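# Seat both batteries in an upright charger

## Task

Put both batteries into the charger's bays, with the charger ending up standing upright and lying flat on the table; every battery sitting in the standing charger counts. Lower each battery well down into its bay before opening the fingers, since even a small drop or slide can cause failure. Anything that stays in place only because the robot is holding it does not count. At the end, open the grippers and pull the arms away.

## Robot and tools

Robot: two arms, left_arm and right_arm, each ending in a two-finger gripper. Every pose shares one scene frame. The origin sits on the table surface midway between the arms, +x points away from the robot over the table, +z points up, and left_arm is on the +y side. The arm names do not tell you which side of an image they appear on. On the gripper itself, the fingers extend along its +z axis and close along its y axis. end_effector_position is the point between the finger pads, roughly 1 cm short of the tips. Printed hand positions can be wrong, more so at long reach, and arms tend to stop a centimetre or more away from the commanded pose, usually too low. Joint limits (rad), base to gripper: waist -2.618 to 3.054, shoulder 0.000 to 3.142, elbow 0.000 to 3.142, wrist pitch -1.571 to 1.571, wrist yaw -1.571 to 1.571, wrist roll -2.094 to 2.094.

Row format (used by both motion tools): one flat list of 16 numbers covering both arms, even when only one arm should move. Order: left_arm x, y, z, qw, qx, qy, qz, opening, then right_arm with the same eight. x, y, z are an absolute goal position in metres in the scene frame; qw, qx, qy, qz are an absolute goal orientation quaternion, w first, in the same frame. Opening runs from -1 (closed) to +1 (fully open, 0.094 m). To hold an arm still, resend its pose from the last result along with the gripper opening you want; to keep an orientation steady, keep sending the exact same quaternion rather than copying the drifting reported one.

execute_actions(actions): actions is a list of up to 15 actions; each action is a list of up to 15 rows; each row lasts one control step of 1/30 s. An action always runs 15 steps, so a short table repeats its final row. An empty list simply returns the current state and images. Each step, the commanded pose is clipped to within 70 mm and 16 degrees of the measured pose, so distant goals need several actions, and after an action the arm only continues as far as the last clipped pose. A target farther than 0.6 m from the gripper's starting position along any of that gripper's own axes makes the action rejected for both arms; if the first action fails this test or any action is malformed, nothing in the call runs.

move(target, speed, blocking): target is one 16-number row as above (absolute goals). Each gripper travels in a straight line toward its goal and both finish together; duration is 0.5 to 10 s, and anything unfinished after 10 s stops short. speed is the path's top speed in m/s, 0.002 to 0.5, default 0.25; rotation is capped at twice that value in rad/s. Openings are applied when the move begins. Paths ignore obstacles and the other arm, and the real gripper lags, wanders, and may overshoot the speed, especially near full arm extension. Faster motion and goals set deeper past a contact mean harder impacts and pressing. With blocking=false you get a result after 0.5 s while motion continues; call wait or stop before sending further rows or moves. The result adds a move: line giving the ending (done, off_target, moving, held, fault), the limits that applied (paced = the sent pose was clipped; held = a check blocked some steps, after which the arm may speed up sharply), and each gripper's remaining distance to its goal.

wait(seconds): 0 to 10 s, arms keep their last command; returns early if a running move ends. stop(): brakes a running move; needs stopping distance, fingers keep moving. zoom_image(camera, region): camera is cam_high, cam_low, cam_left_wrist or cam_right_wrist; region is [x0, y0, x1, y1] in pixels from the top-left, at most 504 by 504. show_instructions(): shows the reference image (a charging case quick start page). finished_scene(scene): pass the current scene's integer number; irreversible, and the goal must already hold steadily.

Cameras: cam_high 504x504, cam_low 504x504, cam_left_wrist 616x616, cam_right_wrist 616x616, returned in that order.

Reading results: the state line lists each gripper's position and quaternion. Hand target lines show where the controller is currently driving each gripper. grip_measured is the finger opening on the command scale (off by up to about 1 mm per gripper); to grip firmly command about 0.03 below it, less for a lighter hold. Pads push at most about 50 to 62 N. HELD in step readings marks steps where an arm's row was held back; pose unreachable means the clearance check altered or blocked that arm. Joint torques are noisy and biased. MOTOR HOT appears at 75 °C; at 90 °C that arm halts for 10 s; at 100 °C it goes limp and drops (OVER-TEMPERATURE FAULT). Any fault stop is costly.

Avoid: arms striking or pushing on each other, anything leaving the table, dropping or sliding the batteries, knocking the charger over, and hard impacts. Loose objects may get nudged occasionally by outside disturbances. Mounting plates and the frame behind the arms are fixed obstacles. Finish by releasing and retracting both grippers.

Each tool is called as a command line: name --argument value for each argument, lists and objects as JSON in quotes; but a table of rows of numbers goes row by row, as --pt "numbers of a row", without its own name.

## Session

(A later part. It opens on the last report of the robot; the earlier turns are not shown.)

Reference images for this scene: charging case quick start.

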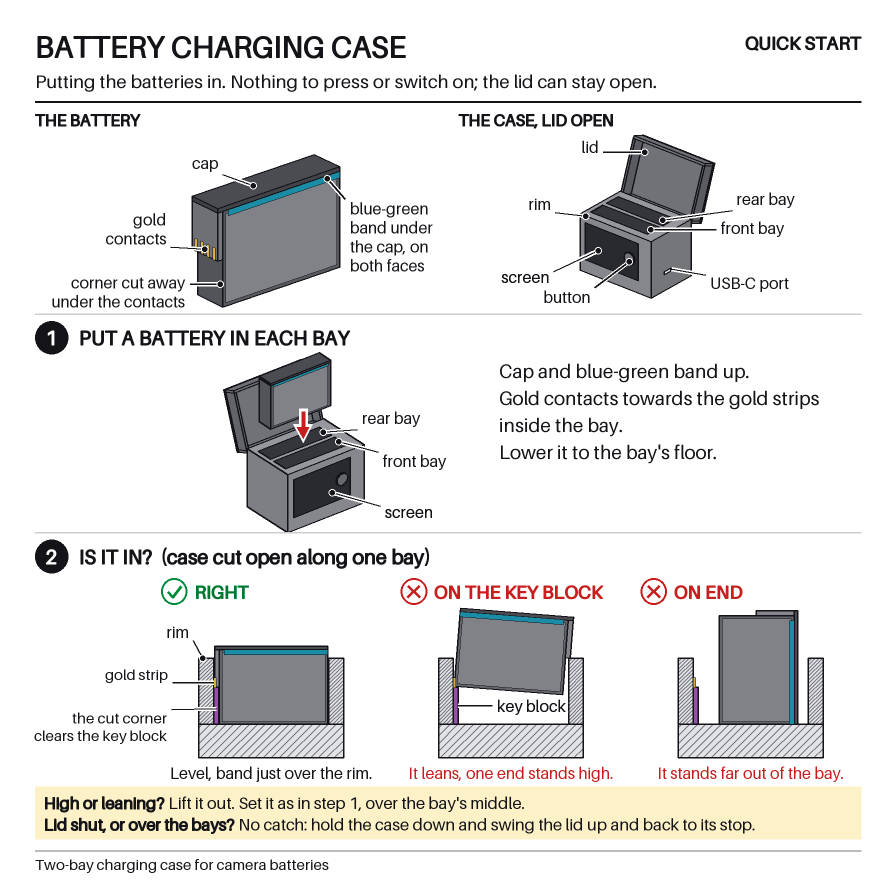

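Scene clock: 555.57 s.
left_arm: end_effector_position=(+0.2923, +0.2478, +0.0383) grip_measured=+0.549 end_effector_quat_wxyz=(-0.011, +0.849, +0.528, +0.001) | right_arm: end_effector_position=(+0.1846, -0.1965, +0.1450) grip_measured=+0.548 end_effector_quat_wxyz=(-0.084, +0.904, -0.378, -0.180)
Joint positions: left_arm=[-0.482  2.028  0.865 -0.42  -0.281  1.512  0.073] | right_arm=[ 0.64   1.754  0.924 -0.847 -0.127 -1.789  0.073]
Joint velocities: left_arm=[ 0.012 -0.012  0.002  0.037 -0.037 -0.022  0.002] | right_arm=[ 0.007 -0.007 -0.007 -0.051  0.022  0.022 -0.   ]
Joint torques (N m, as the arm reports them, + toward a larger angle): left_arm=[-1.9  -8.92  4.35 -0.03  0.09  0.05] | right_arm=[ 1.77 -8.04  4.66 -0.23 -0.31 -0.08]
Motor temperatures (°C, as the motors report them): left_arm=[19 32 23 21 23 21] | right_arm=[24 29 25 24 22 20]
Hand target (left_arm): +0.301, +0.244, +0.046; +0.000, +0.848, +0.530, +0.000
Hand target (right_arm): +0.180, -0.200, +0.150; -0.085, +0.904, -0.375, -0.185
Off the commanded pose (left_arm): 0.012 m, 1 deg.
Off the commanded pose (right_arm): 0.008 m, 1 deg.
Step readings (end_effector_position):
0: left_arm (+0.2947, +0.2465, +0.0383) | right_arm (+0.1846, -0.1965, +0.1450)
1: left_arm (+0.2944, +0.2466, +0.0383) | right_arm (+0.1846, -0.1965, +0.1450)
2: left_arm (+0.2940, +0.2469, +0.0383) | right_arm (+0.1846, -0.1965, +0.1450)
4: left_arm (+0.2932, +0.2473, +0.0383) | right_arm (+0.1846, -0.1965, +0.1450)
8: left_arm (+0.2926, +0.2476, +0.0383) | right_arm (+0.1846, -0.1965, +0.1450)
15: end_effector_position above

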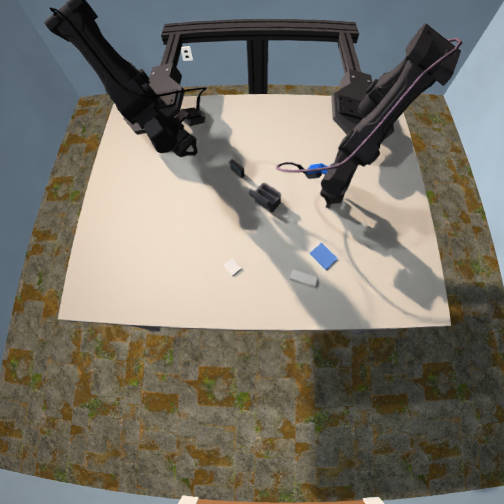

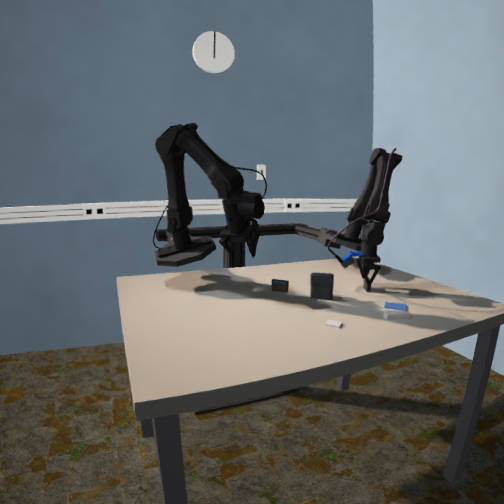

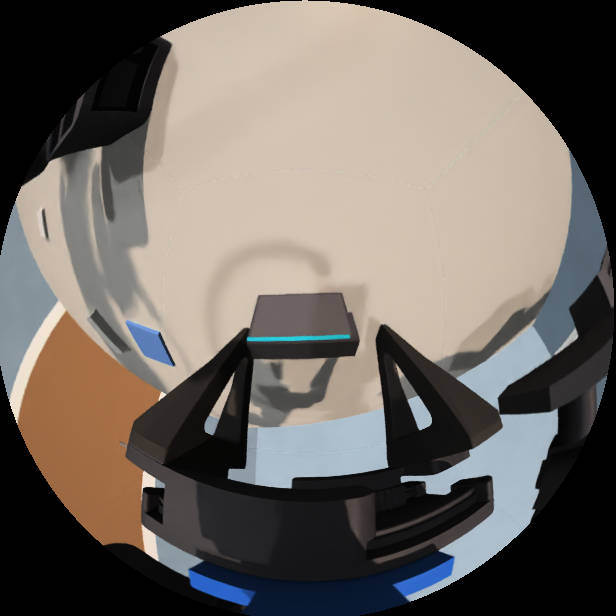

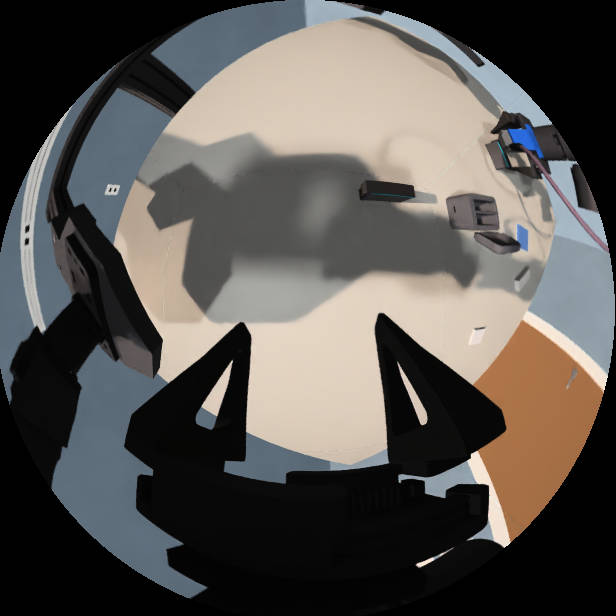

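execute_actions --actions '[[[0.308,0.240,0.052,0,0.848,0.53,0,0.55,0.18,-0.2,0.15,0.085,-0.905,0.375,0.185,0.55]]]'

Scene clock: 557.87 s.
left_arm: end_effector_position=(+0.3011, +0.2448, +0.0449) grip_measured=+0.549 end_effector_quat_wxyz=(-0.010, +0.849, +0.528, +0.001) | right_arm: end_effector_position=(+0.1846, -0.1965, +0.1450) grip_measured=+0.548 end_effector_quat_wxyz=(-0.084, +0.904, -0.378, -0.180)
Joint positions: left_arm=[-0.482  2.028  0.909 -0.462 -0.281  1.512  0.073] | right_arm=[ 0.64   1.754  0.924 -0.847 -0.127 -1.789  0.073]
Joint velocities: left_arm=[-0.012 -0.017 -0.002 -0.037  0.051  0.037 -0.   ] | right_arm=[-0.002 -0.012 -0.022 -0.037  0.037 -0.081 -0.001]
Joint torques (N m, as the arm reports them, + toward a larger angle): left_arm=[-2.29 -8.75  4.34  0.01  0.07  0.  ] | right_arm=[ 1.86 -7.98  4.69 -0.22 -0.29 -0.08]
Motor temperatures (°C, as the motors report them): left_arm=[19 32 23 21 23 21] | right_arm=[24 29 25 24 22 20]
Hand target (left_arm): +0.308, +0.240, +0.052; +0.000, +0.848, +0.530, -0.000
Hand target (right_arm): +0.180, -0.200, +0.150; -0.085, +0.904, -0.375, -0.185
Off the commanded pose (left_arm): 0.011 m, 1 deg.
Off the commanded pose (right_arm): 0.008 m, 1 deg.
Step readings (end_effector_position):
0: left_arm (+0.2923, +0.2478, +0.0383) | right_arm (+0.1846, -0.1965, +0.1450)
1: left_arm (+0.2925, +0.2479, +0.0391) | right_arm (+0.1846, -0.1965, +0.1450)
2: left_arm (+0.2934, +0.2477, +0.0403) | right_arm (+0.1846, -0.1965, +0.1450)
4: left_arm (+0.2985, +0.2457, +0.0428) | right_arm (+0.1846, -0.1965, +0.1450)
8: left_arm (+0.3035, +0.2435, +0.0448) | right_arm (+0.1846, -0.1965, +0.1450)
15: end_effector_position above

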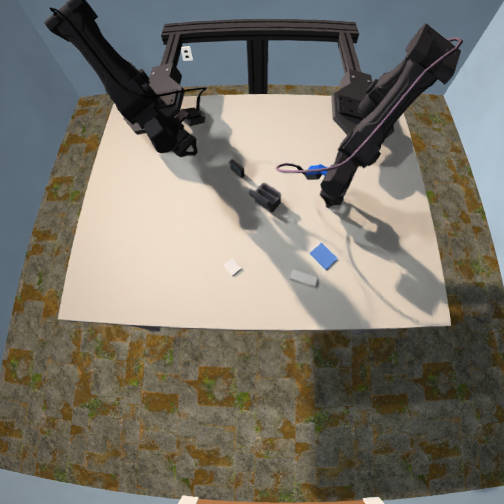

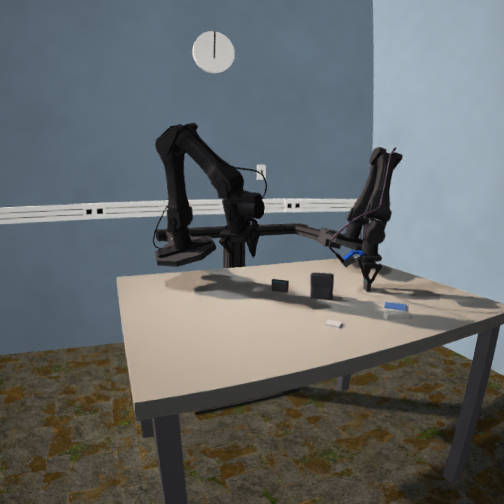

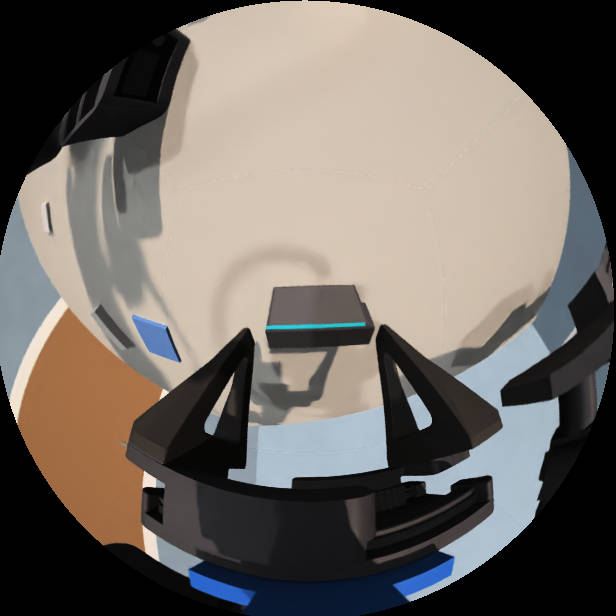

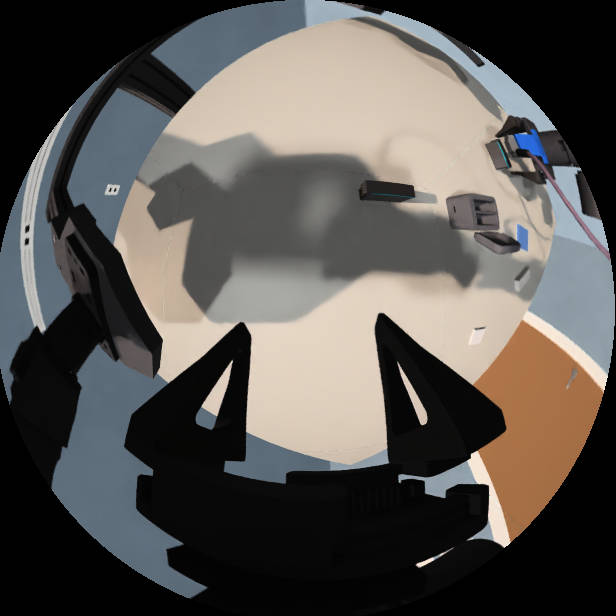

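execute_actions --actions '[[[0.304,0.243,0.048,0,0.848,0.53,0,0.4,0.18,-0.2,0.15,0.085,-0.905,0.375,0.185,0.55],[0.304,0.243,0.048,0,0.848,0.53,0,0.34,0.18,-0.2,0.15,0.085,-0.905,0.375,0.185,0.55],[0.304,0.243,0.048,0,0.848,0.53,0,0.3,0.18,-0.2,0.15,0.085,-0.905,0.375,0.185,0.55],[0.304,0.243,0.048,0,0.848,0.53,0,0.27,0.18,-0.2,0.15,0.085,-0.905,0.375,0.185,0.55],[0.304,0.243,0.048,0,0.848,0.53,0,0.25,0.18,-0.2,0.15,0.085,-0.905,0.375,0.185,0.55],[0.304,0.243,0.048,0,0.848,0.53,0,0.23,0.18,-0.2,0.15,0.085,-0.905,0.375,0.185,0.55],[0.304,0.243,0.048,0,0.848,0.53,0,0.215,0.18,-0.2,0.15,0.085,-0.905,0.375,0.185,0.55],[0.304,0.243,0.048,0,0.848,0.53,0,0.2,0.18,-0.2,0.15,0.085,-0.905,0.375,0.185,0.55],[0.304,0.243,0.048,0,0.848,0.53,0,0.185,0.18,-0.2,0.15,0.085,-0.905,0.375,0.185,0.55],[0.304,0.243,0.048,0,0.848,0.53,0,0.17,0.18,-0.2,0.15,0.085,-0.905,0.375,0.185,0.55],[0.304,0.243,0.048,0,0.848,0.53,0,0.155,0.18,-0.2,0.15,0.085,-0.905,0.375,0.185,0.55],[0.304,0.243,0.048,0,0.848,0.53,0,0.14,0.18,-0.2,0.15,0.085,-0.905,0.375,0.185,0.55]]]'

zoom_image --camera "cam_left_wrist" --region '[210,250,410,400]'

Scene clock: 565.27 s.
left_arm: end_effector_position=(+0.3006, +0.2452, +0.0449) grip_measured=+0.194 end_effector_quat_wxyz=(-0.011, +0.849, +0.528, +0.000) | right_arm: end_effector_position=(+0.1846, -0.1965, +0.1450) grip_measured=+0.548 end_effector_quat_wxyz=(-0.084, +0.904, -0.378, -0.180)
Joint positions: left_arm=[-0.482  2.028  0.909 -0.465 -0.281  1.512  0.056] | right_arm=[ 0.64   1.754  0.924 -0.847 -0.127 -1.789  0.073]
Joint velocities: left_arm=[ 0.002  0.007 -0.007  0.037  0.066  0.022  0.   ] | right_arm=[-0.017  0.007  0.007  0.007 -0.066  0.051 -0.001]
Joint torques (N m, as the arm reports them, + toward a larger angle): left_arm=[-1.9  -8.96  2.91  0.18  0.06  0.08] | right_arm=[ 1.78 -8.    4.67 -0.21 -0.3  -0.1 ]
Motor temperatures (°C, as the motors report them): left_arm=[19 33 23 21 23 21] | right_arm=[24 29 25 24 22 20]
Hand target (left_arm): +0.304, +0.243, +0.048; -0.000, +0.848, +0.530, -0.000
Hand target (right_arm): +0.180, -0.200, +0.150; -0.085, +0.904, -0.375, -0.185
Off the commanded pose (left_arm): 0.005 m, 1 deg.
Off the commanded pose (right_arm): 0.008 m, 1 deg.
Step readings (end_effector_position):
0: left_arm (+0.3006, +0.2452, +0.0449) | right_arm (+0.1846, -0.1965, +0.1450)
1: left_arm (+0.3006, +0.2452, +0.0449) | right_arm (+0.1846, -0.1965, +0.1450)
2: left_arm (+0.3006, +0.2452, +0.0449) | right_arm (+0.1846, -0.1965, +0.1450)
4: left_arm (+0.3006, +0.2452, +0.0449) | right_arm (+0.1846, -0.1965, +0.1450)
8: left_arm (+0.3006, +0.2452, +0.0449) | right_arm (+0.1846, -0.1965, +0.1450)
15: end_effector_position above

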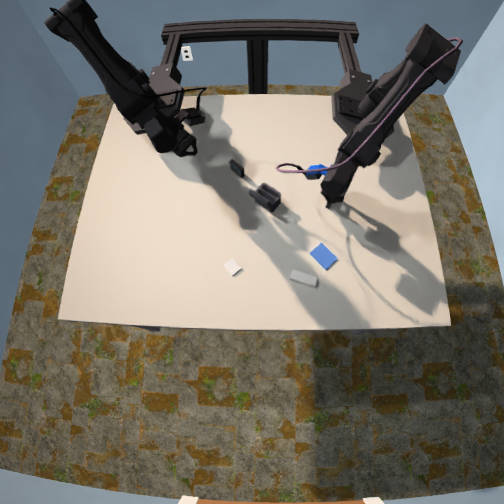

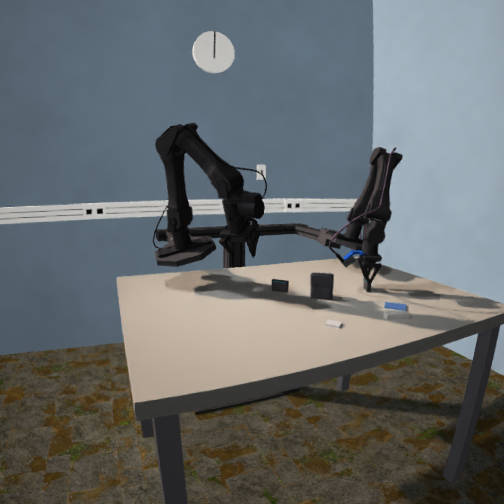

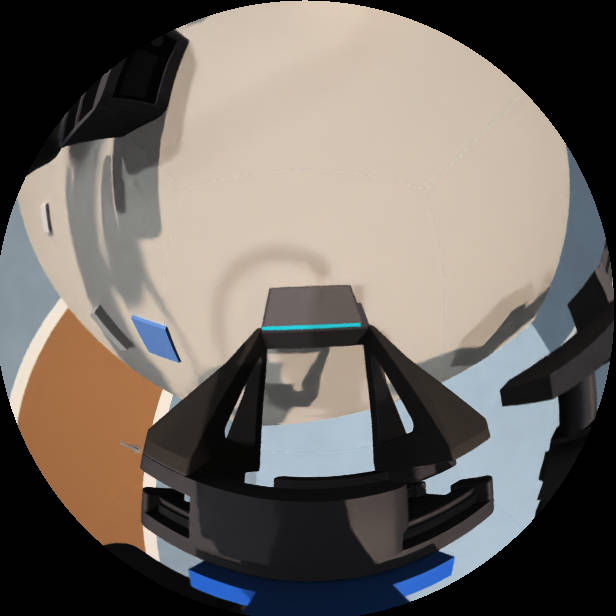

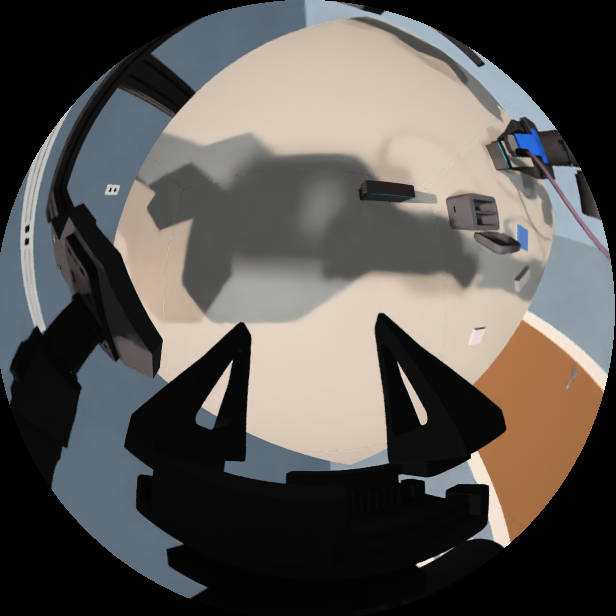

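Region (210, 250, 410, 400) of cam_left_wrist's 616x616 image, scaled by 2.520, with more detail than that image has; it fills the top 378 rows of this view, and the rest is white.

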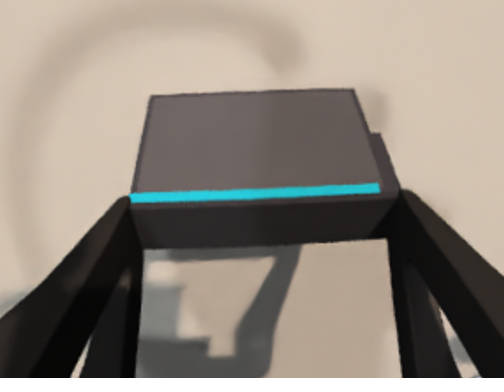

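execute_actions --actions '[[[0.303,0.244,0.058,0,0.848,0.53,0,0.14,0.18,-0.2,0.15,0.085,-0.905,0.375,0.185,0.55],[0.303,0.244,0.058,0,0.848,0.53,0,0.14,0.18,-0.2,0.15,0.085,-0.905,0.375,0.185,0.55],[0.303,0.244,0.058,0,0.848,0.53,0,0.14,0.18,-0.2,0.15,0.085,-0.905,0.375,0.185,0.55],[0.303,0.244,0.058,0,0.848,0.53,0,0.14,0.18,-0.2,0.15,0.085,-0.905,0.375,0.185,0.55],[0.303,0.244,0.07,0,0.848,0.53,0,0.14,0.18,-0.2,0.15,0.085,-0.905,0.375,0.185,0.55],[0.303,0.244,0.07,0,0.848,0.53,0,0.14,0.18,-0.2,0.15,0.085,-0.905,0.375,0.185,0.55],[0.303,0.244,0.07,0,0.848,0.53,0,0.14,0.18,-0.2,0.15,0.085,-0.905,0.375,0.185,0.55],[0.303,0.244,0.085,0,0.848,0.53,0,0.14,0.18,-0.2,0.15,0.085,-0.905,0.375,0.185,0.55],[0.303,0.244,0.085,0,0.848,0.53,0,0.14,0.18,-0.2,0.15,0.085,-0.905,0.375,0.185,0.55],[0.303,0.244,0.085,0,0.848,0.53,0,0.14,0.18,-0.2,0.15,0.085,-0.905,0.375,0.185,0.55],[0.303,0.244,0.10,0,0.848,0.53,0,0.14,0.18,-0.2,0.15,0.085,-0.905,0.375,0.185,0.55]],[[0.303,0.24,0.13,0,0.848,0.53,0,0.14,0.18,-0.2,0.15,0.085,-0.905,0.375,0.185,0.55]],[[0.30,0.22,0.15,0,0.707,0.707,0,0.14,0.18,-0.2,0.15,0.085,-0.905,0.375,0.185,0.55]]]'

Scene clock: 576.67 s.
left_arm: end_effector_position=(+0.2950, +0.2262, +0.1397) grip_measured=+0.194 end_effector_quat_wxyz=(-0.009, +0.716, +0.698, -0.003) | right_arm: end_effector_position=(+0.1846, -0.1965, +0.1450) grip_measured=+0.548 end_effector_quat_wxyz=(-0.084, +0.904, -0.378, -0.180)
Joint positions: left_arm=[-0.62   1.83   1.068 -0.859 -0.264  0.937  0.056] | right_arm=[ 0.64   1.754  0.924 -0.847 -0.127 -1.789  0.073]
Joint velocities: left_arm=[-0.002  0.022  0.022 -0.051 -0.066 -0.212 -0.001] | right_arm=[-0.002 -0.012 -0.002  0.007 -0.11  -0.037 -0.001]
Joint torques (N m, as the arm reports them, + toward a larger angle): left_arm=[-3.31 -7.73  5.83  0.01 -0.03 -0.01] | right_arm=[ 1.75 -8.05  4.7  -0.21 -0.31 -0.11]
Motor temperatures (°C, as the motors report them): left_arm=[19 33 23 21 23 21] | right_arm=[24 28 25 24 22 20]
Hand target (left_arm): +0.300, +0.220, +0.150; +0.001, +0.707, +0.707, -0.001
Hand target (right_arm): +0.180, -0.200, +0.150; -0.085, +0.904, -0.375, -0.185
Off the commanded pose (left_arm): 0.013 m, 2 deg.
Off the commanded pose (right_arm): 0.008 m, 1 deg.
Step readings (end_effector_position; steps 1 to 15: 1st action; 16 to 30: 2nd action; 31 to 45: 3rd action):
0: left_arm (+0.3006, +0.2452, +0.0449) | right_arm (+0.1846, -0.1965, +0.1450)
1: left_arm (+0.3009, +0.2452, +0.0455) | right_arm (+0.1846, -0.1965, +0.1450)
2: left_arm (+0.3010, +0.2455, +0.0466) | right_arm (+0.1846, -0.1965, +0.1450)
4: left_arm (+0.3025, +0.2455, +0.0494) | right_arm (+0.1846, -0.1965, +0.1450)
8: left_arm (+0.3032, +0.2480, +0.0598) | right_arm (+0.1846, -0.1965, +0.1450)
15: left_arm (+0.3025, +0.2488, +0.0871) | right_arm (+0.1846, -0.1965, +0.1450)
16: left_arm (+0.3027, +0.2483, +0.0912) | right_arm (+0.1846, -0.1965, +0.1450)
17: left_arm (+0.3017, +0.2479, +0.0966) | right_arm (+0.1846, -0.1965, +0.1450)
19: left_arm (+0.3031, +0.2447, +0.1086) | right_arm (+0.1846, -0.1965, +0.1450)
23: left_arm (+0.3065, +0.2415, +0.1198) | right_arm (+0.1846, -0.1965, +0.1450)
30: left_arm (+0.2998, +0.2460, +0.1199) | right_arm (+0.1846, -0.1965, +0.1450)
31: left_arm (+0.2986, +0.2452, +0.1215) | right_arm (+0.1846, -0.1965, +0.1450)
32: left_arm (+0.2969, +0.2425, +0.1242) | right_arm (+0.1846, -0.1965, +0.1450)
34: left_arm (+0.2962, +0.2329, +0.1309) | right_arm (+0.1846, -0.1965, +0.1450)
38: left_arm (+0.2975, +0.2238, +0.1378) | right_arm (+0.1846, -0.1965, +0.1450)
45: end_effector_position above

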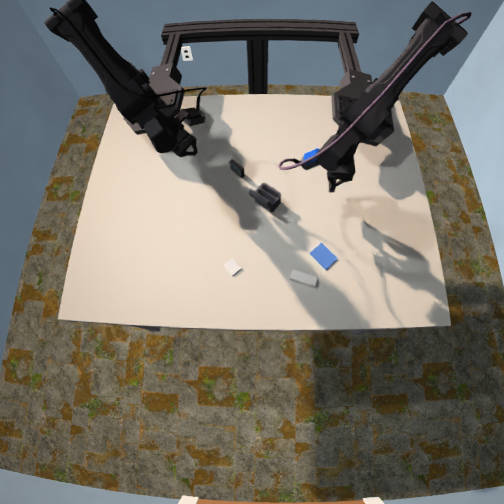

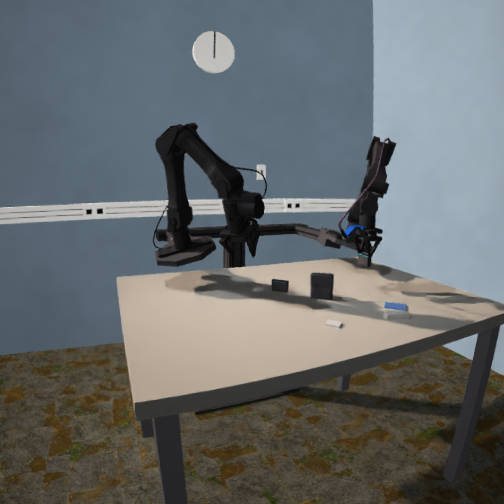

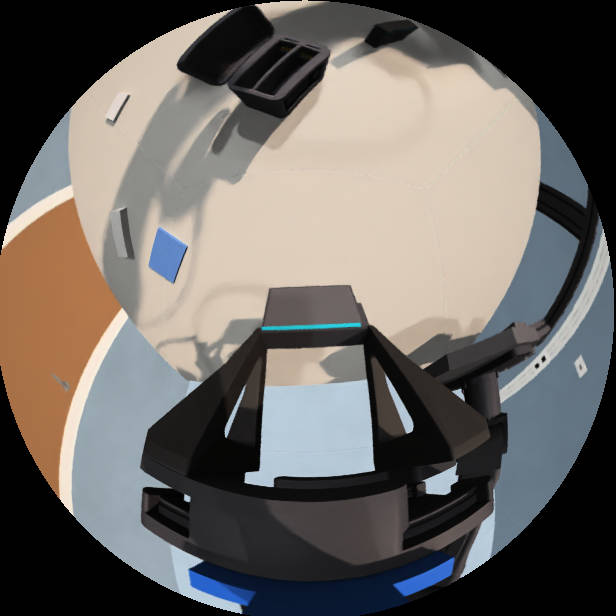

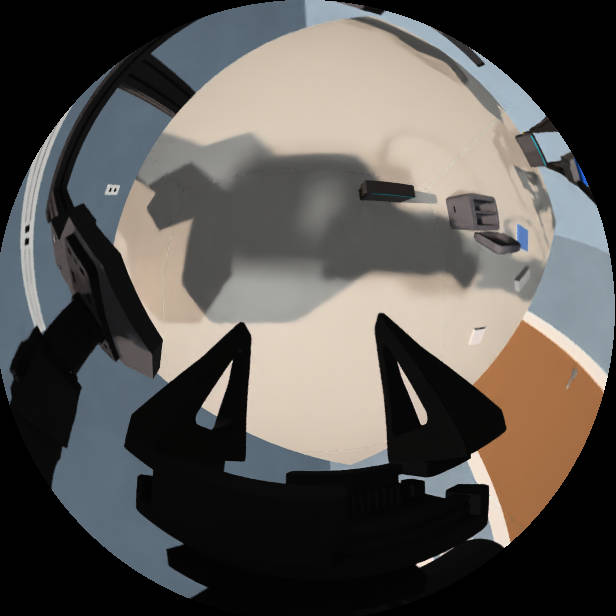

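move --target '[0.285,0.045,0.15,0,0.383,0.924,0,0.14,0.18,-0.2,0.15,0.085,-0.905,0.375,0.185,0.55]' --speed 0.12

Scene clock: 585.57 s.
left_arm: end_effector_position=(+0.2820, +0.0544, +0.1383) grip_measured=+0.194 end_effector_quat_wxyz=(-0.009, +0.382, +0.924, +0.008) | right_arm: end_effector_position=(+0.1853, -0.1975, +0.1445) grip_measured=+0.548 end_effector_quat_wxyz=(-0.082, +0.905, -0.378, -0.177)
Joint positions: left_arm=[-0.962  2.33   1.658 -1.044 -0.243 -0.23   0.056] | right_arm=[ 0.64   1.754  0.924 -0.847 -0.119 -1.789  0.073]
Joint velocities: left_arm=[ 0.007 -0.012 -0.002  0.007  0.051 -0.066  0.001] | right_arm=[-0.017 -0.007 -0.002 -0.037 -0.007  0.022 -0.001]
Joint torques (N m, as the arm reports them, + toward a larger angle): left_arm=[ -4.14 -11.12   6.25   0.01   0.03  -0.04] | right_arm=[ 1.71 -8.1   4.62 -0.24 -0.36 -0.09]
Motor temperatures (°C, as the motors report them): left_arm=[19 33 24 21 23 21] | right_arm=[24 28 25 23 22 20]
Hand target (left_arm): +0.282, +0.045, +0.149; +0.000, +0.383, +0.924, -0.001
Hand target (right_arm): +0.180, -0.200, +0.150; -0.085, +0.904, -0.375, -0.185
Off the commanded pose (left_arm): 0.015 m, 1 deg.
Off the commanded pose (right_arm): 0.008 m, 1 deg.
move: off_target (left_arm)

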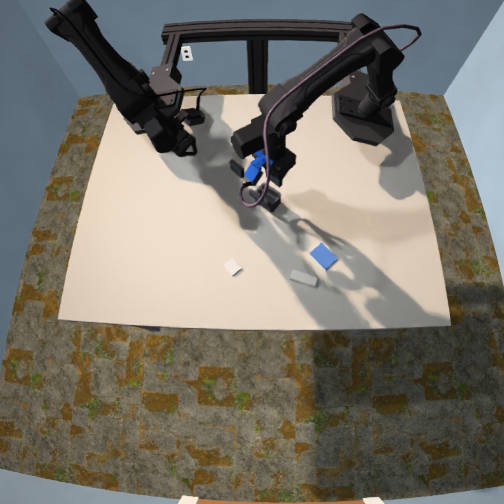

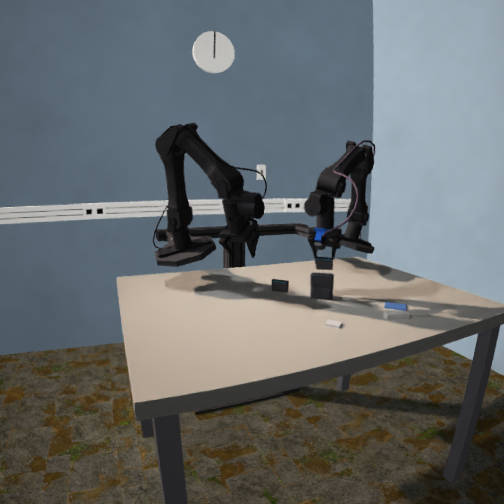

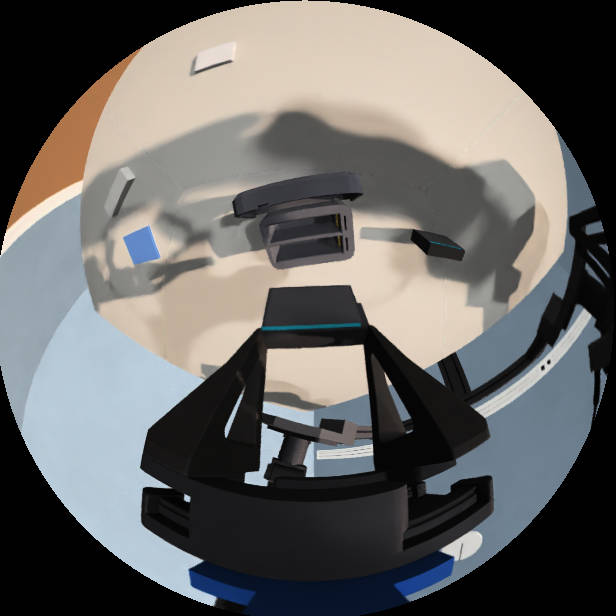

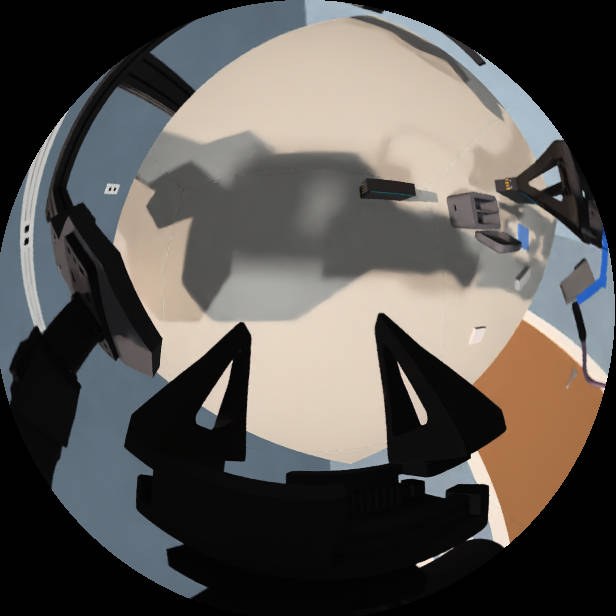

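zoom_image --camera "cam_left_wrist" --region '[210,160,410,360]'

Region (210, 160, 410, 360) of cam_left_wrist's 616x616 image, scaled by 2.520, with more detail than that image has.

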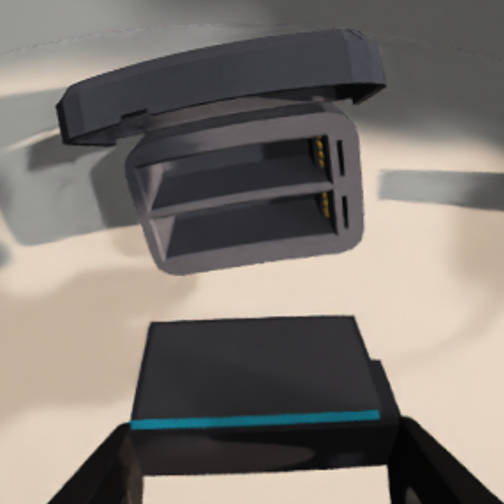

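execute_actions --actions '[[[0.292,0.04,0.14,0,0.326,0.946,0,0.14,0.18,-0.2,0.15,0.085,-0.905,0.375,0.185,0.55]],[[0.296,0.038,0.118,0,0.326,0.946,0,0.14,0.18,-0.2,0.15,0.085,-0.905,0.375,0.185,0.55]]]'

zoom_image --camera "cam_left_wrist" --region '[210,180,410,380]'

Scene clock: 601.90 s.
left_arm: end_effector_position=(+0.2883, +0.0469, +0.1094) grip_measured=+0.194 end_effector_quat_wxyz=(-0.018, +0.327, +0.945, +0.013) | right_arm: end_effector_position=(+0.1853, -0.1975, +0.1445) grip_measured=+0.548 end_effector_quat_wxyz=(-0.082, +0.905, -0.378, -0.177)
Joint positions: left_arm=[-0.941  2.422  1.698 -1.007 -0.243 -0.33   0.056] | right_arm=[ 0.64   1.754  0.924 -0.847 -0.119 -1.789  0.073]
Joint velocities: left_arm=[-0.012 -0.002  0.007  0.022 -0.051 -0.066 -0.001] | right_arm=[ 0.012 -0.007  0.002 -0.037 -0.037  0.007 -0.   ]
Joint torques (N m, as the arm reports them, + toward a larger angle): left_arm=[ -3.04 -12.47   5.13   0.2   -0.03   0.07] | right_arm=[ 1.79 -8.13  4.69 -0.22 -0.41 -0.08]
Motor temperatures (°C, as the motors report them): left_arm=[19 34 24 21 23 21] | right_arm=[23 28 24 23 22 20]
Hand target (left_arm): +0.296, +0.038, +0.118; -0.000, +0.326, +0.945, -0.000
Hand target (right_arm): +0.180, -0.200, +0.150; -0.085, +0.904, -0.375, -0.185
Off the commanded pose (left_arm): 0.015 m, 3 deg.
Off the commanded pose (right_arm): 0.008 m, 1 deg.
Step readings (end_effector_position; steps 1 to 15: 1st action; 16 to 30: 2nd action):
0: left_arm (+0.2817, +0.0548, +0.1384) | right_arm (+0.1853, -0.1975, +0.1445)
1: left_arm (+0.2818, +0.0543, +0.1379) | right_arm (+0.1853, -0.1975, +0.1445)
2: left_arm (+0.2829, +0.0523, +0.1372) | right_arm (+0.1853, -0.1975, +0.1445)
4: left_arm (+0.2846, +0.0485, +0.1348) | right_arm (+0.1853, -0.1975, +0.1445)
8: left_arm (+0.2837, +0.0479, +0.1303) | right_arm (+0.1853, -0.1975, +0.1445)
15: left_arm (+0.2834, +0.0479, +0.1297) | right_arm (+0.1853, -0.1975, +0.1445)
16: left_arm (+0.2838, +0.0477, +0.1285) | right_arm (+0.1853, -0.1975, +0.1445)
17: left_arm (+0.2849, +0.0465, +0.1265) | right_arm (+0.1853, -0.1975, +0.1445)
19: left_arm (+0.2865, +0.0460, +0.1199) | right_arm (+0.1853, -0.1975, +0.1445)
23: left_arm (+0.2875, +0.0478, +0.1100) | right_arm (+0.1853, -0.1975, +0.1445)
30: end_effector_position above

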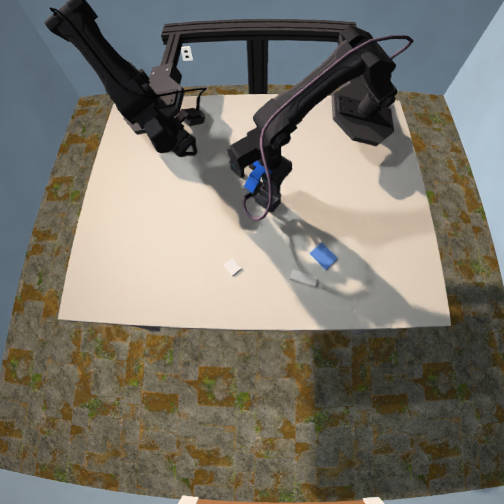

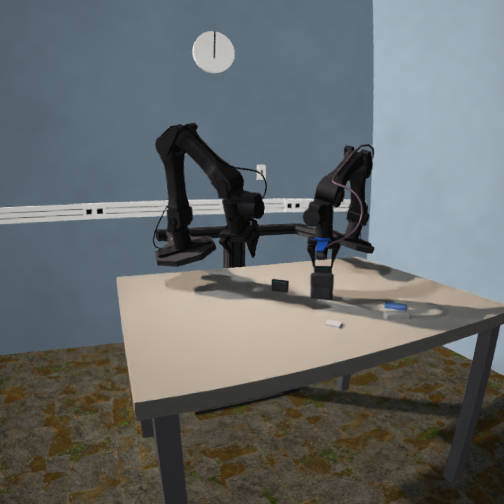

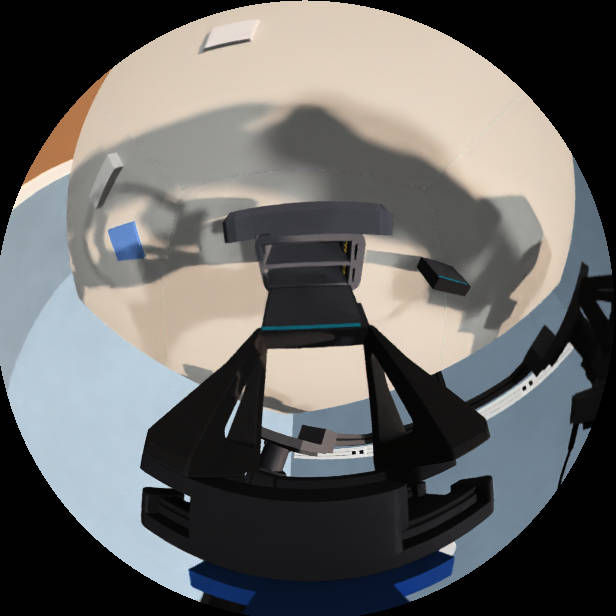

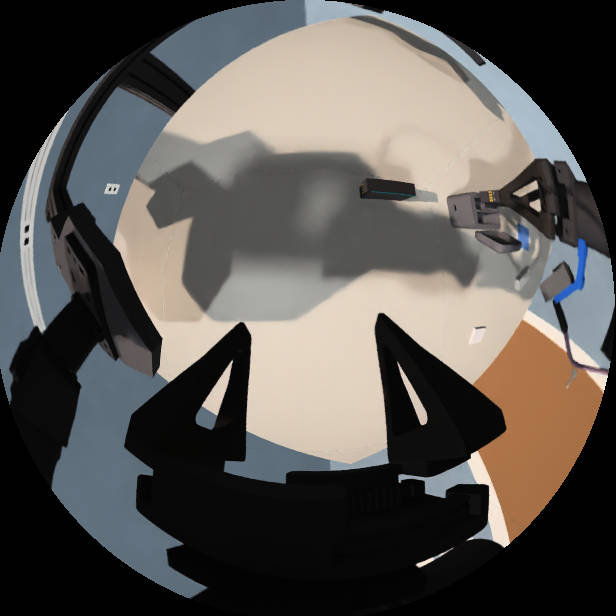

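Region (210, 180, 410, 380) of cam_left_wrist's 616x616 image, scaled by 2.520, with more detail than that image has.

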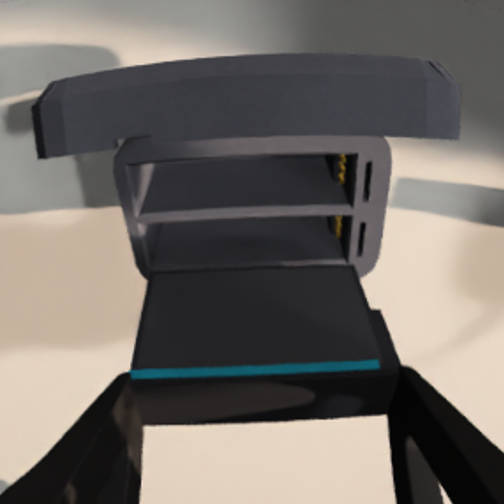

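execute_actions --actions '[[[0.305,0.037,0.122,0.025,0.326,0.945,-0.0085,0.14,0.18,-0.2,0.15,0.085,-0.905,0.375,0.185,0.55]]]'

zoom_image --camera "cam_left_wrist" --region '[210,180,410,380]'

Scene clock: 615.47 s.
left_arm: end_effector_position=(+0.2973, +0.0371, +0.1126) grip_measured=+0.194 end_effector_quat_wxyz=(+0.008, +0.330, +0.944, -0.002) | right_arm: end_effector_position=(+0.1853, -0.1975, +0.1445) grip_measured=+0.548 end_effector_quat_wxyz=(-0.082, +0.905, -0.378, -0.177)
Joint positions: left_arm=[-0.941  2.41   1.691 -0.951 -0.25  -0.31   0.056] | right_arm=[ 0.64   1.754  0.924 -0.847 -0.119 -1.789  0.073]
Joint velocities: left_arm=[ 0.002 -0.002 -0.002 -0.007 -0.037  0.081 -0.001] | right_arm=[ 0.027  0.007 -0.002  0.022 -0.007  0.007 -0.   ]
Joint torques (N m, as the arm reports them, + toward a larger angle): left_arm=[ -2.59 -14.06   3.58   0.28  -0.09   0.07] | right_arm=[ 1.67 -8.1   4.67 -0.18 -0.36 -0.1 ]
Motor temperatures (°C, as the motors report them): left_arm=[19 35 24 20 23 21] | right_arm=[23 28 24 23 22 20]
Hand target (left_arm): +0.305, +0.037, +0.122; +0.024, +0.326, +0.945, -0.009
Hand target (right_arm): +0.180, -0.200, +0.150; -0.085, +0.904, -0.375, -0.185
Off the commanded pose (left_arm): 0.012 m, 2 deg.
Off the commanded pose (right_arm): 0.008 m, 1 deg.
Step readings (end_effector_position):
0: left_arm (+0.2886, +0.0465, +0.1094) | right_arm (+0.1853, -0.1975, +0.1445)
1: left_arm (+0.2893, +0.0458, +0.1095) | right_arm (+0.1853, -0.1975, +0.1445)
2: left_arm (+0.2903, +0.0447, +0.1096) | right_arm (+0.1853, -0.1975, +0.1445)
4: left_arm (+0.2925, +0.0425, +0.1105) | right_arm (+0.1853, -0.1975, +0.1445)
8: left_arm (+0.2958, +0.0389, +0.1124) | right_arm (+0.1853, -0.1975, +0.1445)
15: end_effector_position above

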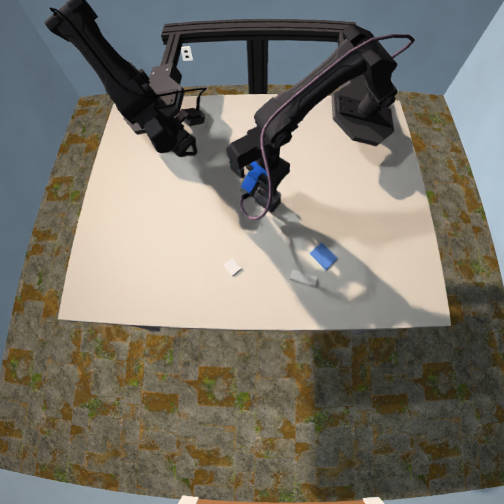

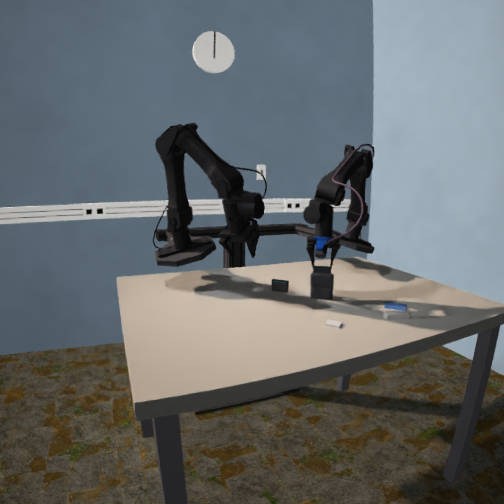

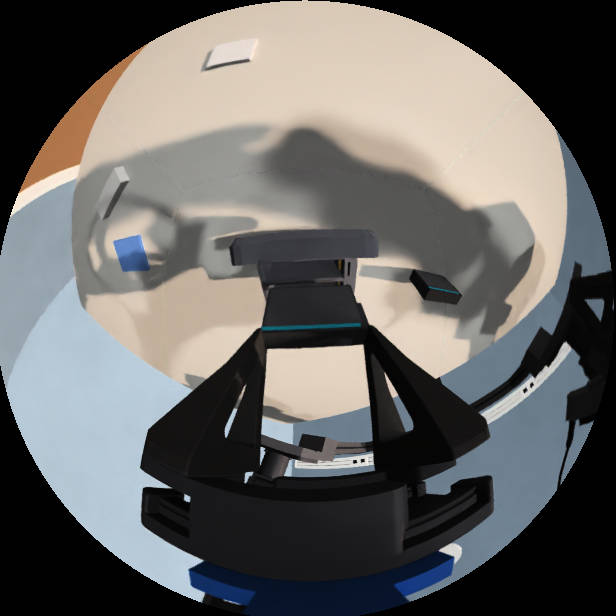

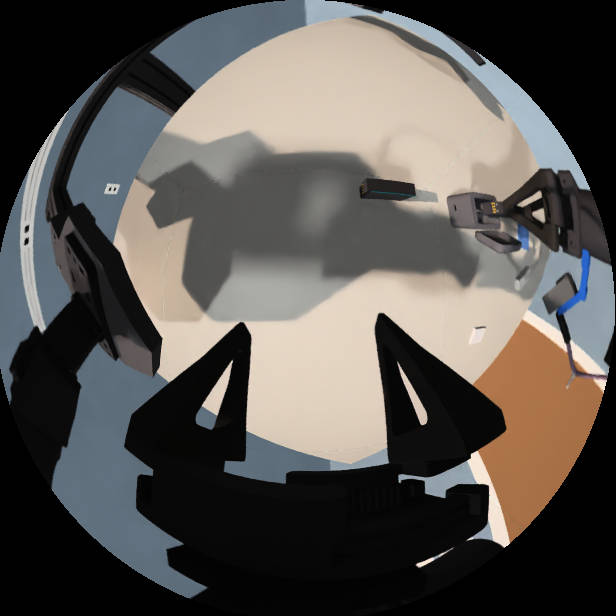

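Region (210, 180, 410, 380) of cam_left_wrist's 616x616 image, scaled by 2.520, with more detail than that image has.

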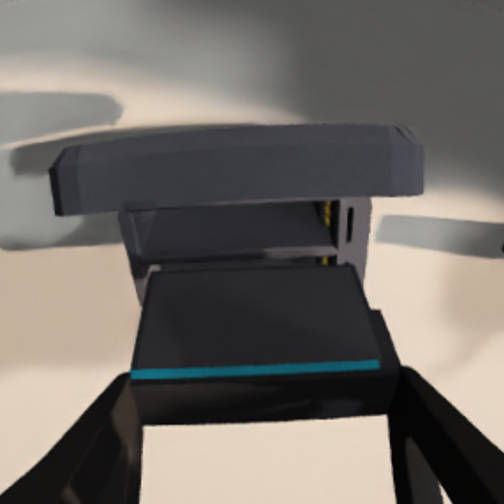

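execute_actions --actions '[[[0.304,0.048,0.122,0.025,0.326,0.945,-0.0085,0.14,0.18,-0.2,0.15,0.085,-0.905,0.375,0.185,0.55]]]'

zoom_image --camera "cam_left_wrist" --region '[210,180,410,380]'

Scene clock: 621.73 s.
left_arm: end_effector_position=(+0.2983, +0.0502, +0.1113) grip_measured=+0.194 end_effector_quat_wxyz=(+0.007, +0.327, +0.945, -0.001) | right_arm: end_effector_position=(+0.1853, -0.1975, +0.1445) grip_measured=+0.548 end_effector_quat_wxyz=(-0.082, +0.905, -0.378, -0.177)
Joint positions: left_arm=[-0.922  2.373  1.63  -0.926 -0.253 -0.298  0.056] | right_arm=[ 0.64   1.754  0.924 -0.847 -0.119 -1.789  0.073]
Joint velocities: left_arm=[-0.007  0.007 -0.002 -0.081 -0.007  0.022  0.   ] | right_arm=[-0.002 -0.012  0.002  0.037 -0.022  0.007  0.001]
Joint torques (N m, as the arm reports them, + toward a larger angle): left_arm=[ -3.04 -14.01   3.65   0.29  -0.11   0.08] | right_arm=[ 1.64 -7.96  4.67 -0.23 -0.34 -0.1 ]
Motor temperatures (°C, as the motors report them): left_arm=[19 35 24 20 23 21] | right_arm=[23 28 24 23 22 20]
Hand target (left_arm): +0.304, +0.048, +0.122; +0.025, +0.326, +0.945, -0.009
Hand target (right_arm): +0.180, -0.200, +0.150; -0.085, +0.904, -0.375, -0.185
Off the commanded pose (left_arm): 0.012 m, 2 deg.
Off the commanded pose (right_arm): 0.008 m, 1 deg.
Step readings (end_effector_position):
0: left_arm (+0.2975, +0.0368, +0.1126) | right_arm (+0.1853, -0.1975, +0.1445)
1: left_arm (+0.2977, +0.0374, +0.1123) | right_arm (+0.1853, -0.1975, +0.1445)
2: left_arm (+0.2966, +0.0400, +0.1120) | right_arm (+0.1853, -0.1975, +0.1445)
4: left_arm (+0.2951, +0.0466, +0.1118) | right_arm (+0.1853, -0.1975, +0.1445)
8: left_arm (+0.2974, +0.0508, +0.1113) | right_arm (+0.1853, -0.1975, +0.1445)
15: end_effector_position above

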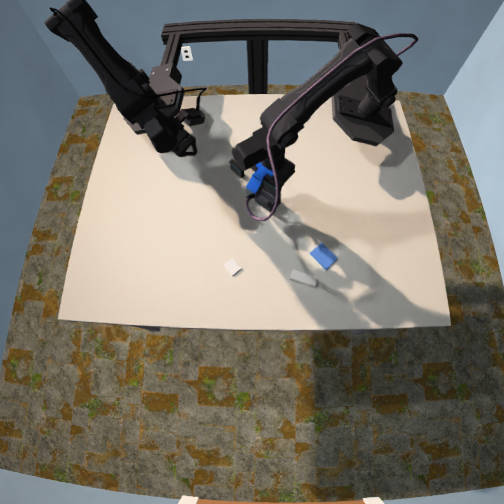

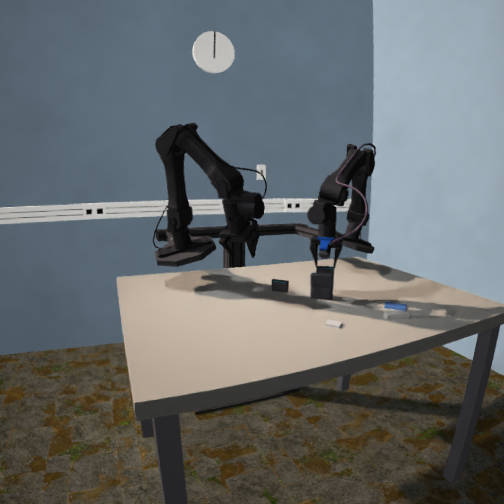

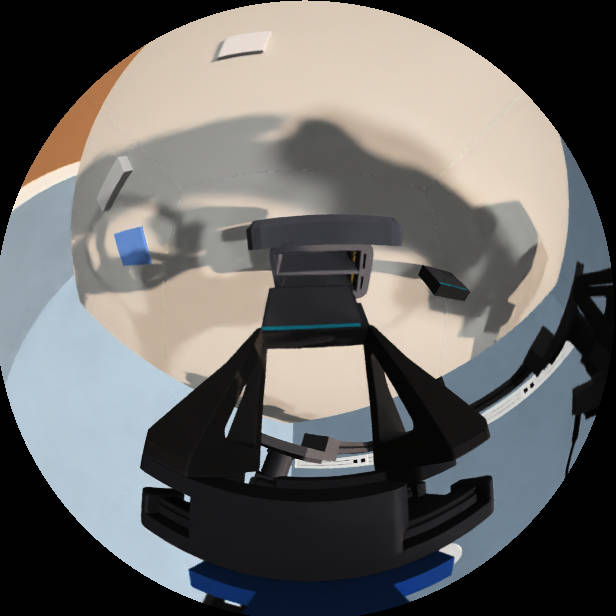

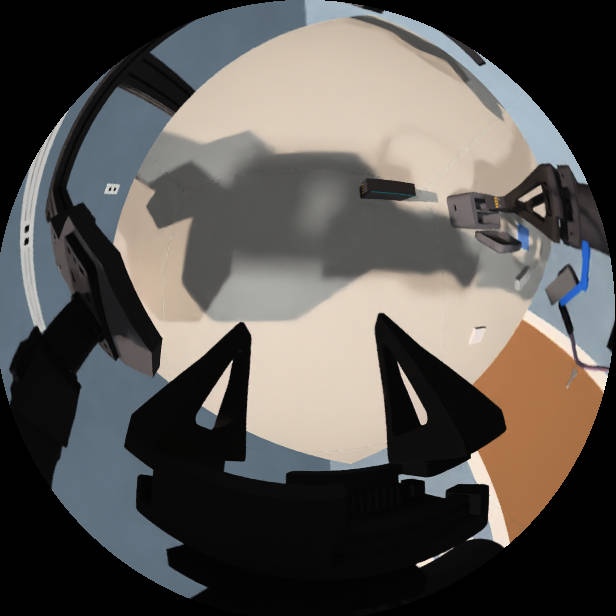

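Region (210, 180, 410, 380) of cam_left_wrist's 616x616 image, scaled by 2.520, with more detail than that image has.

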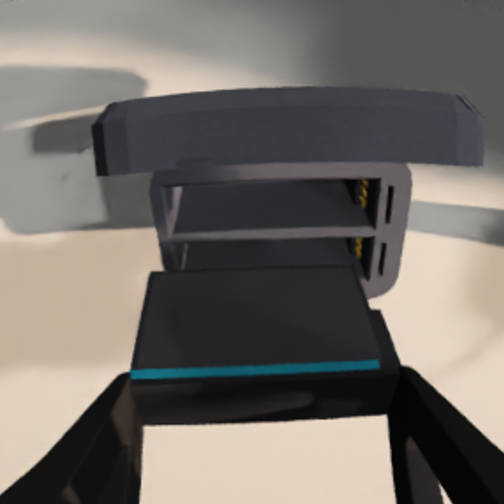

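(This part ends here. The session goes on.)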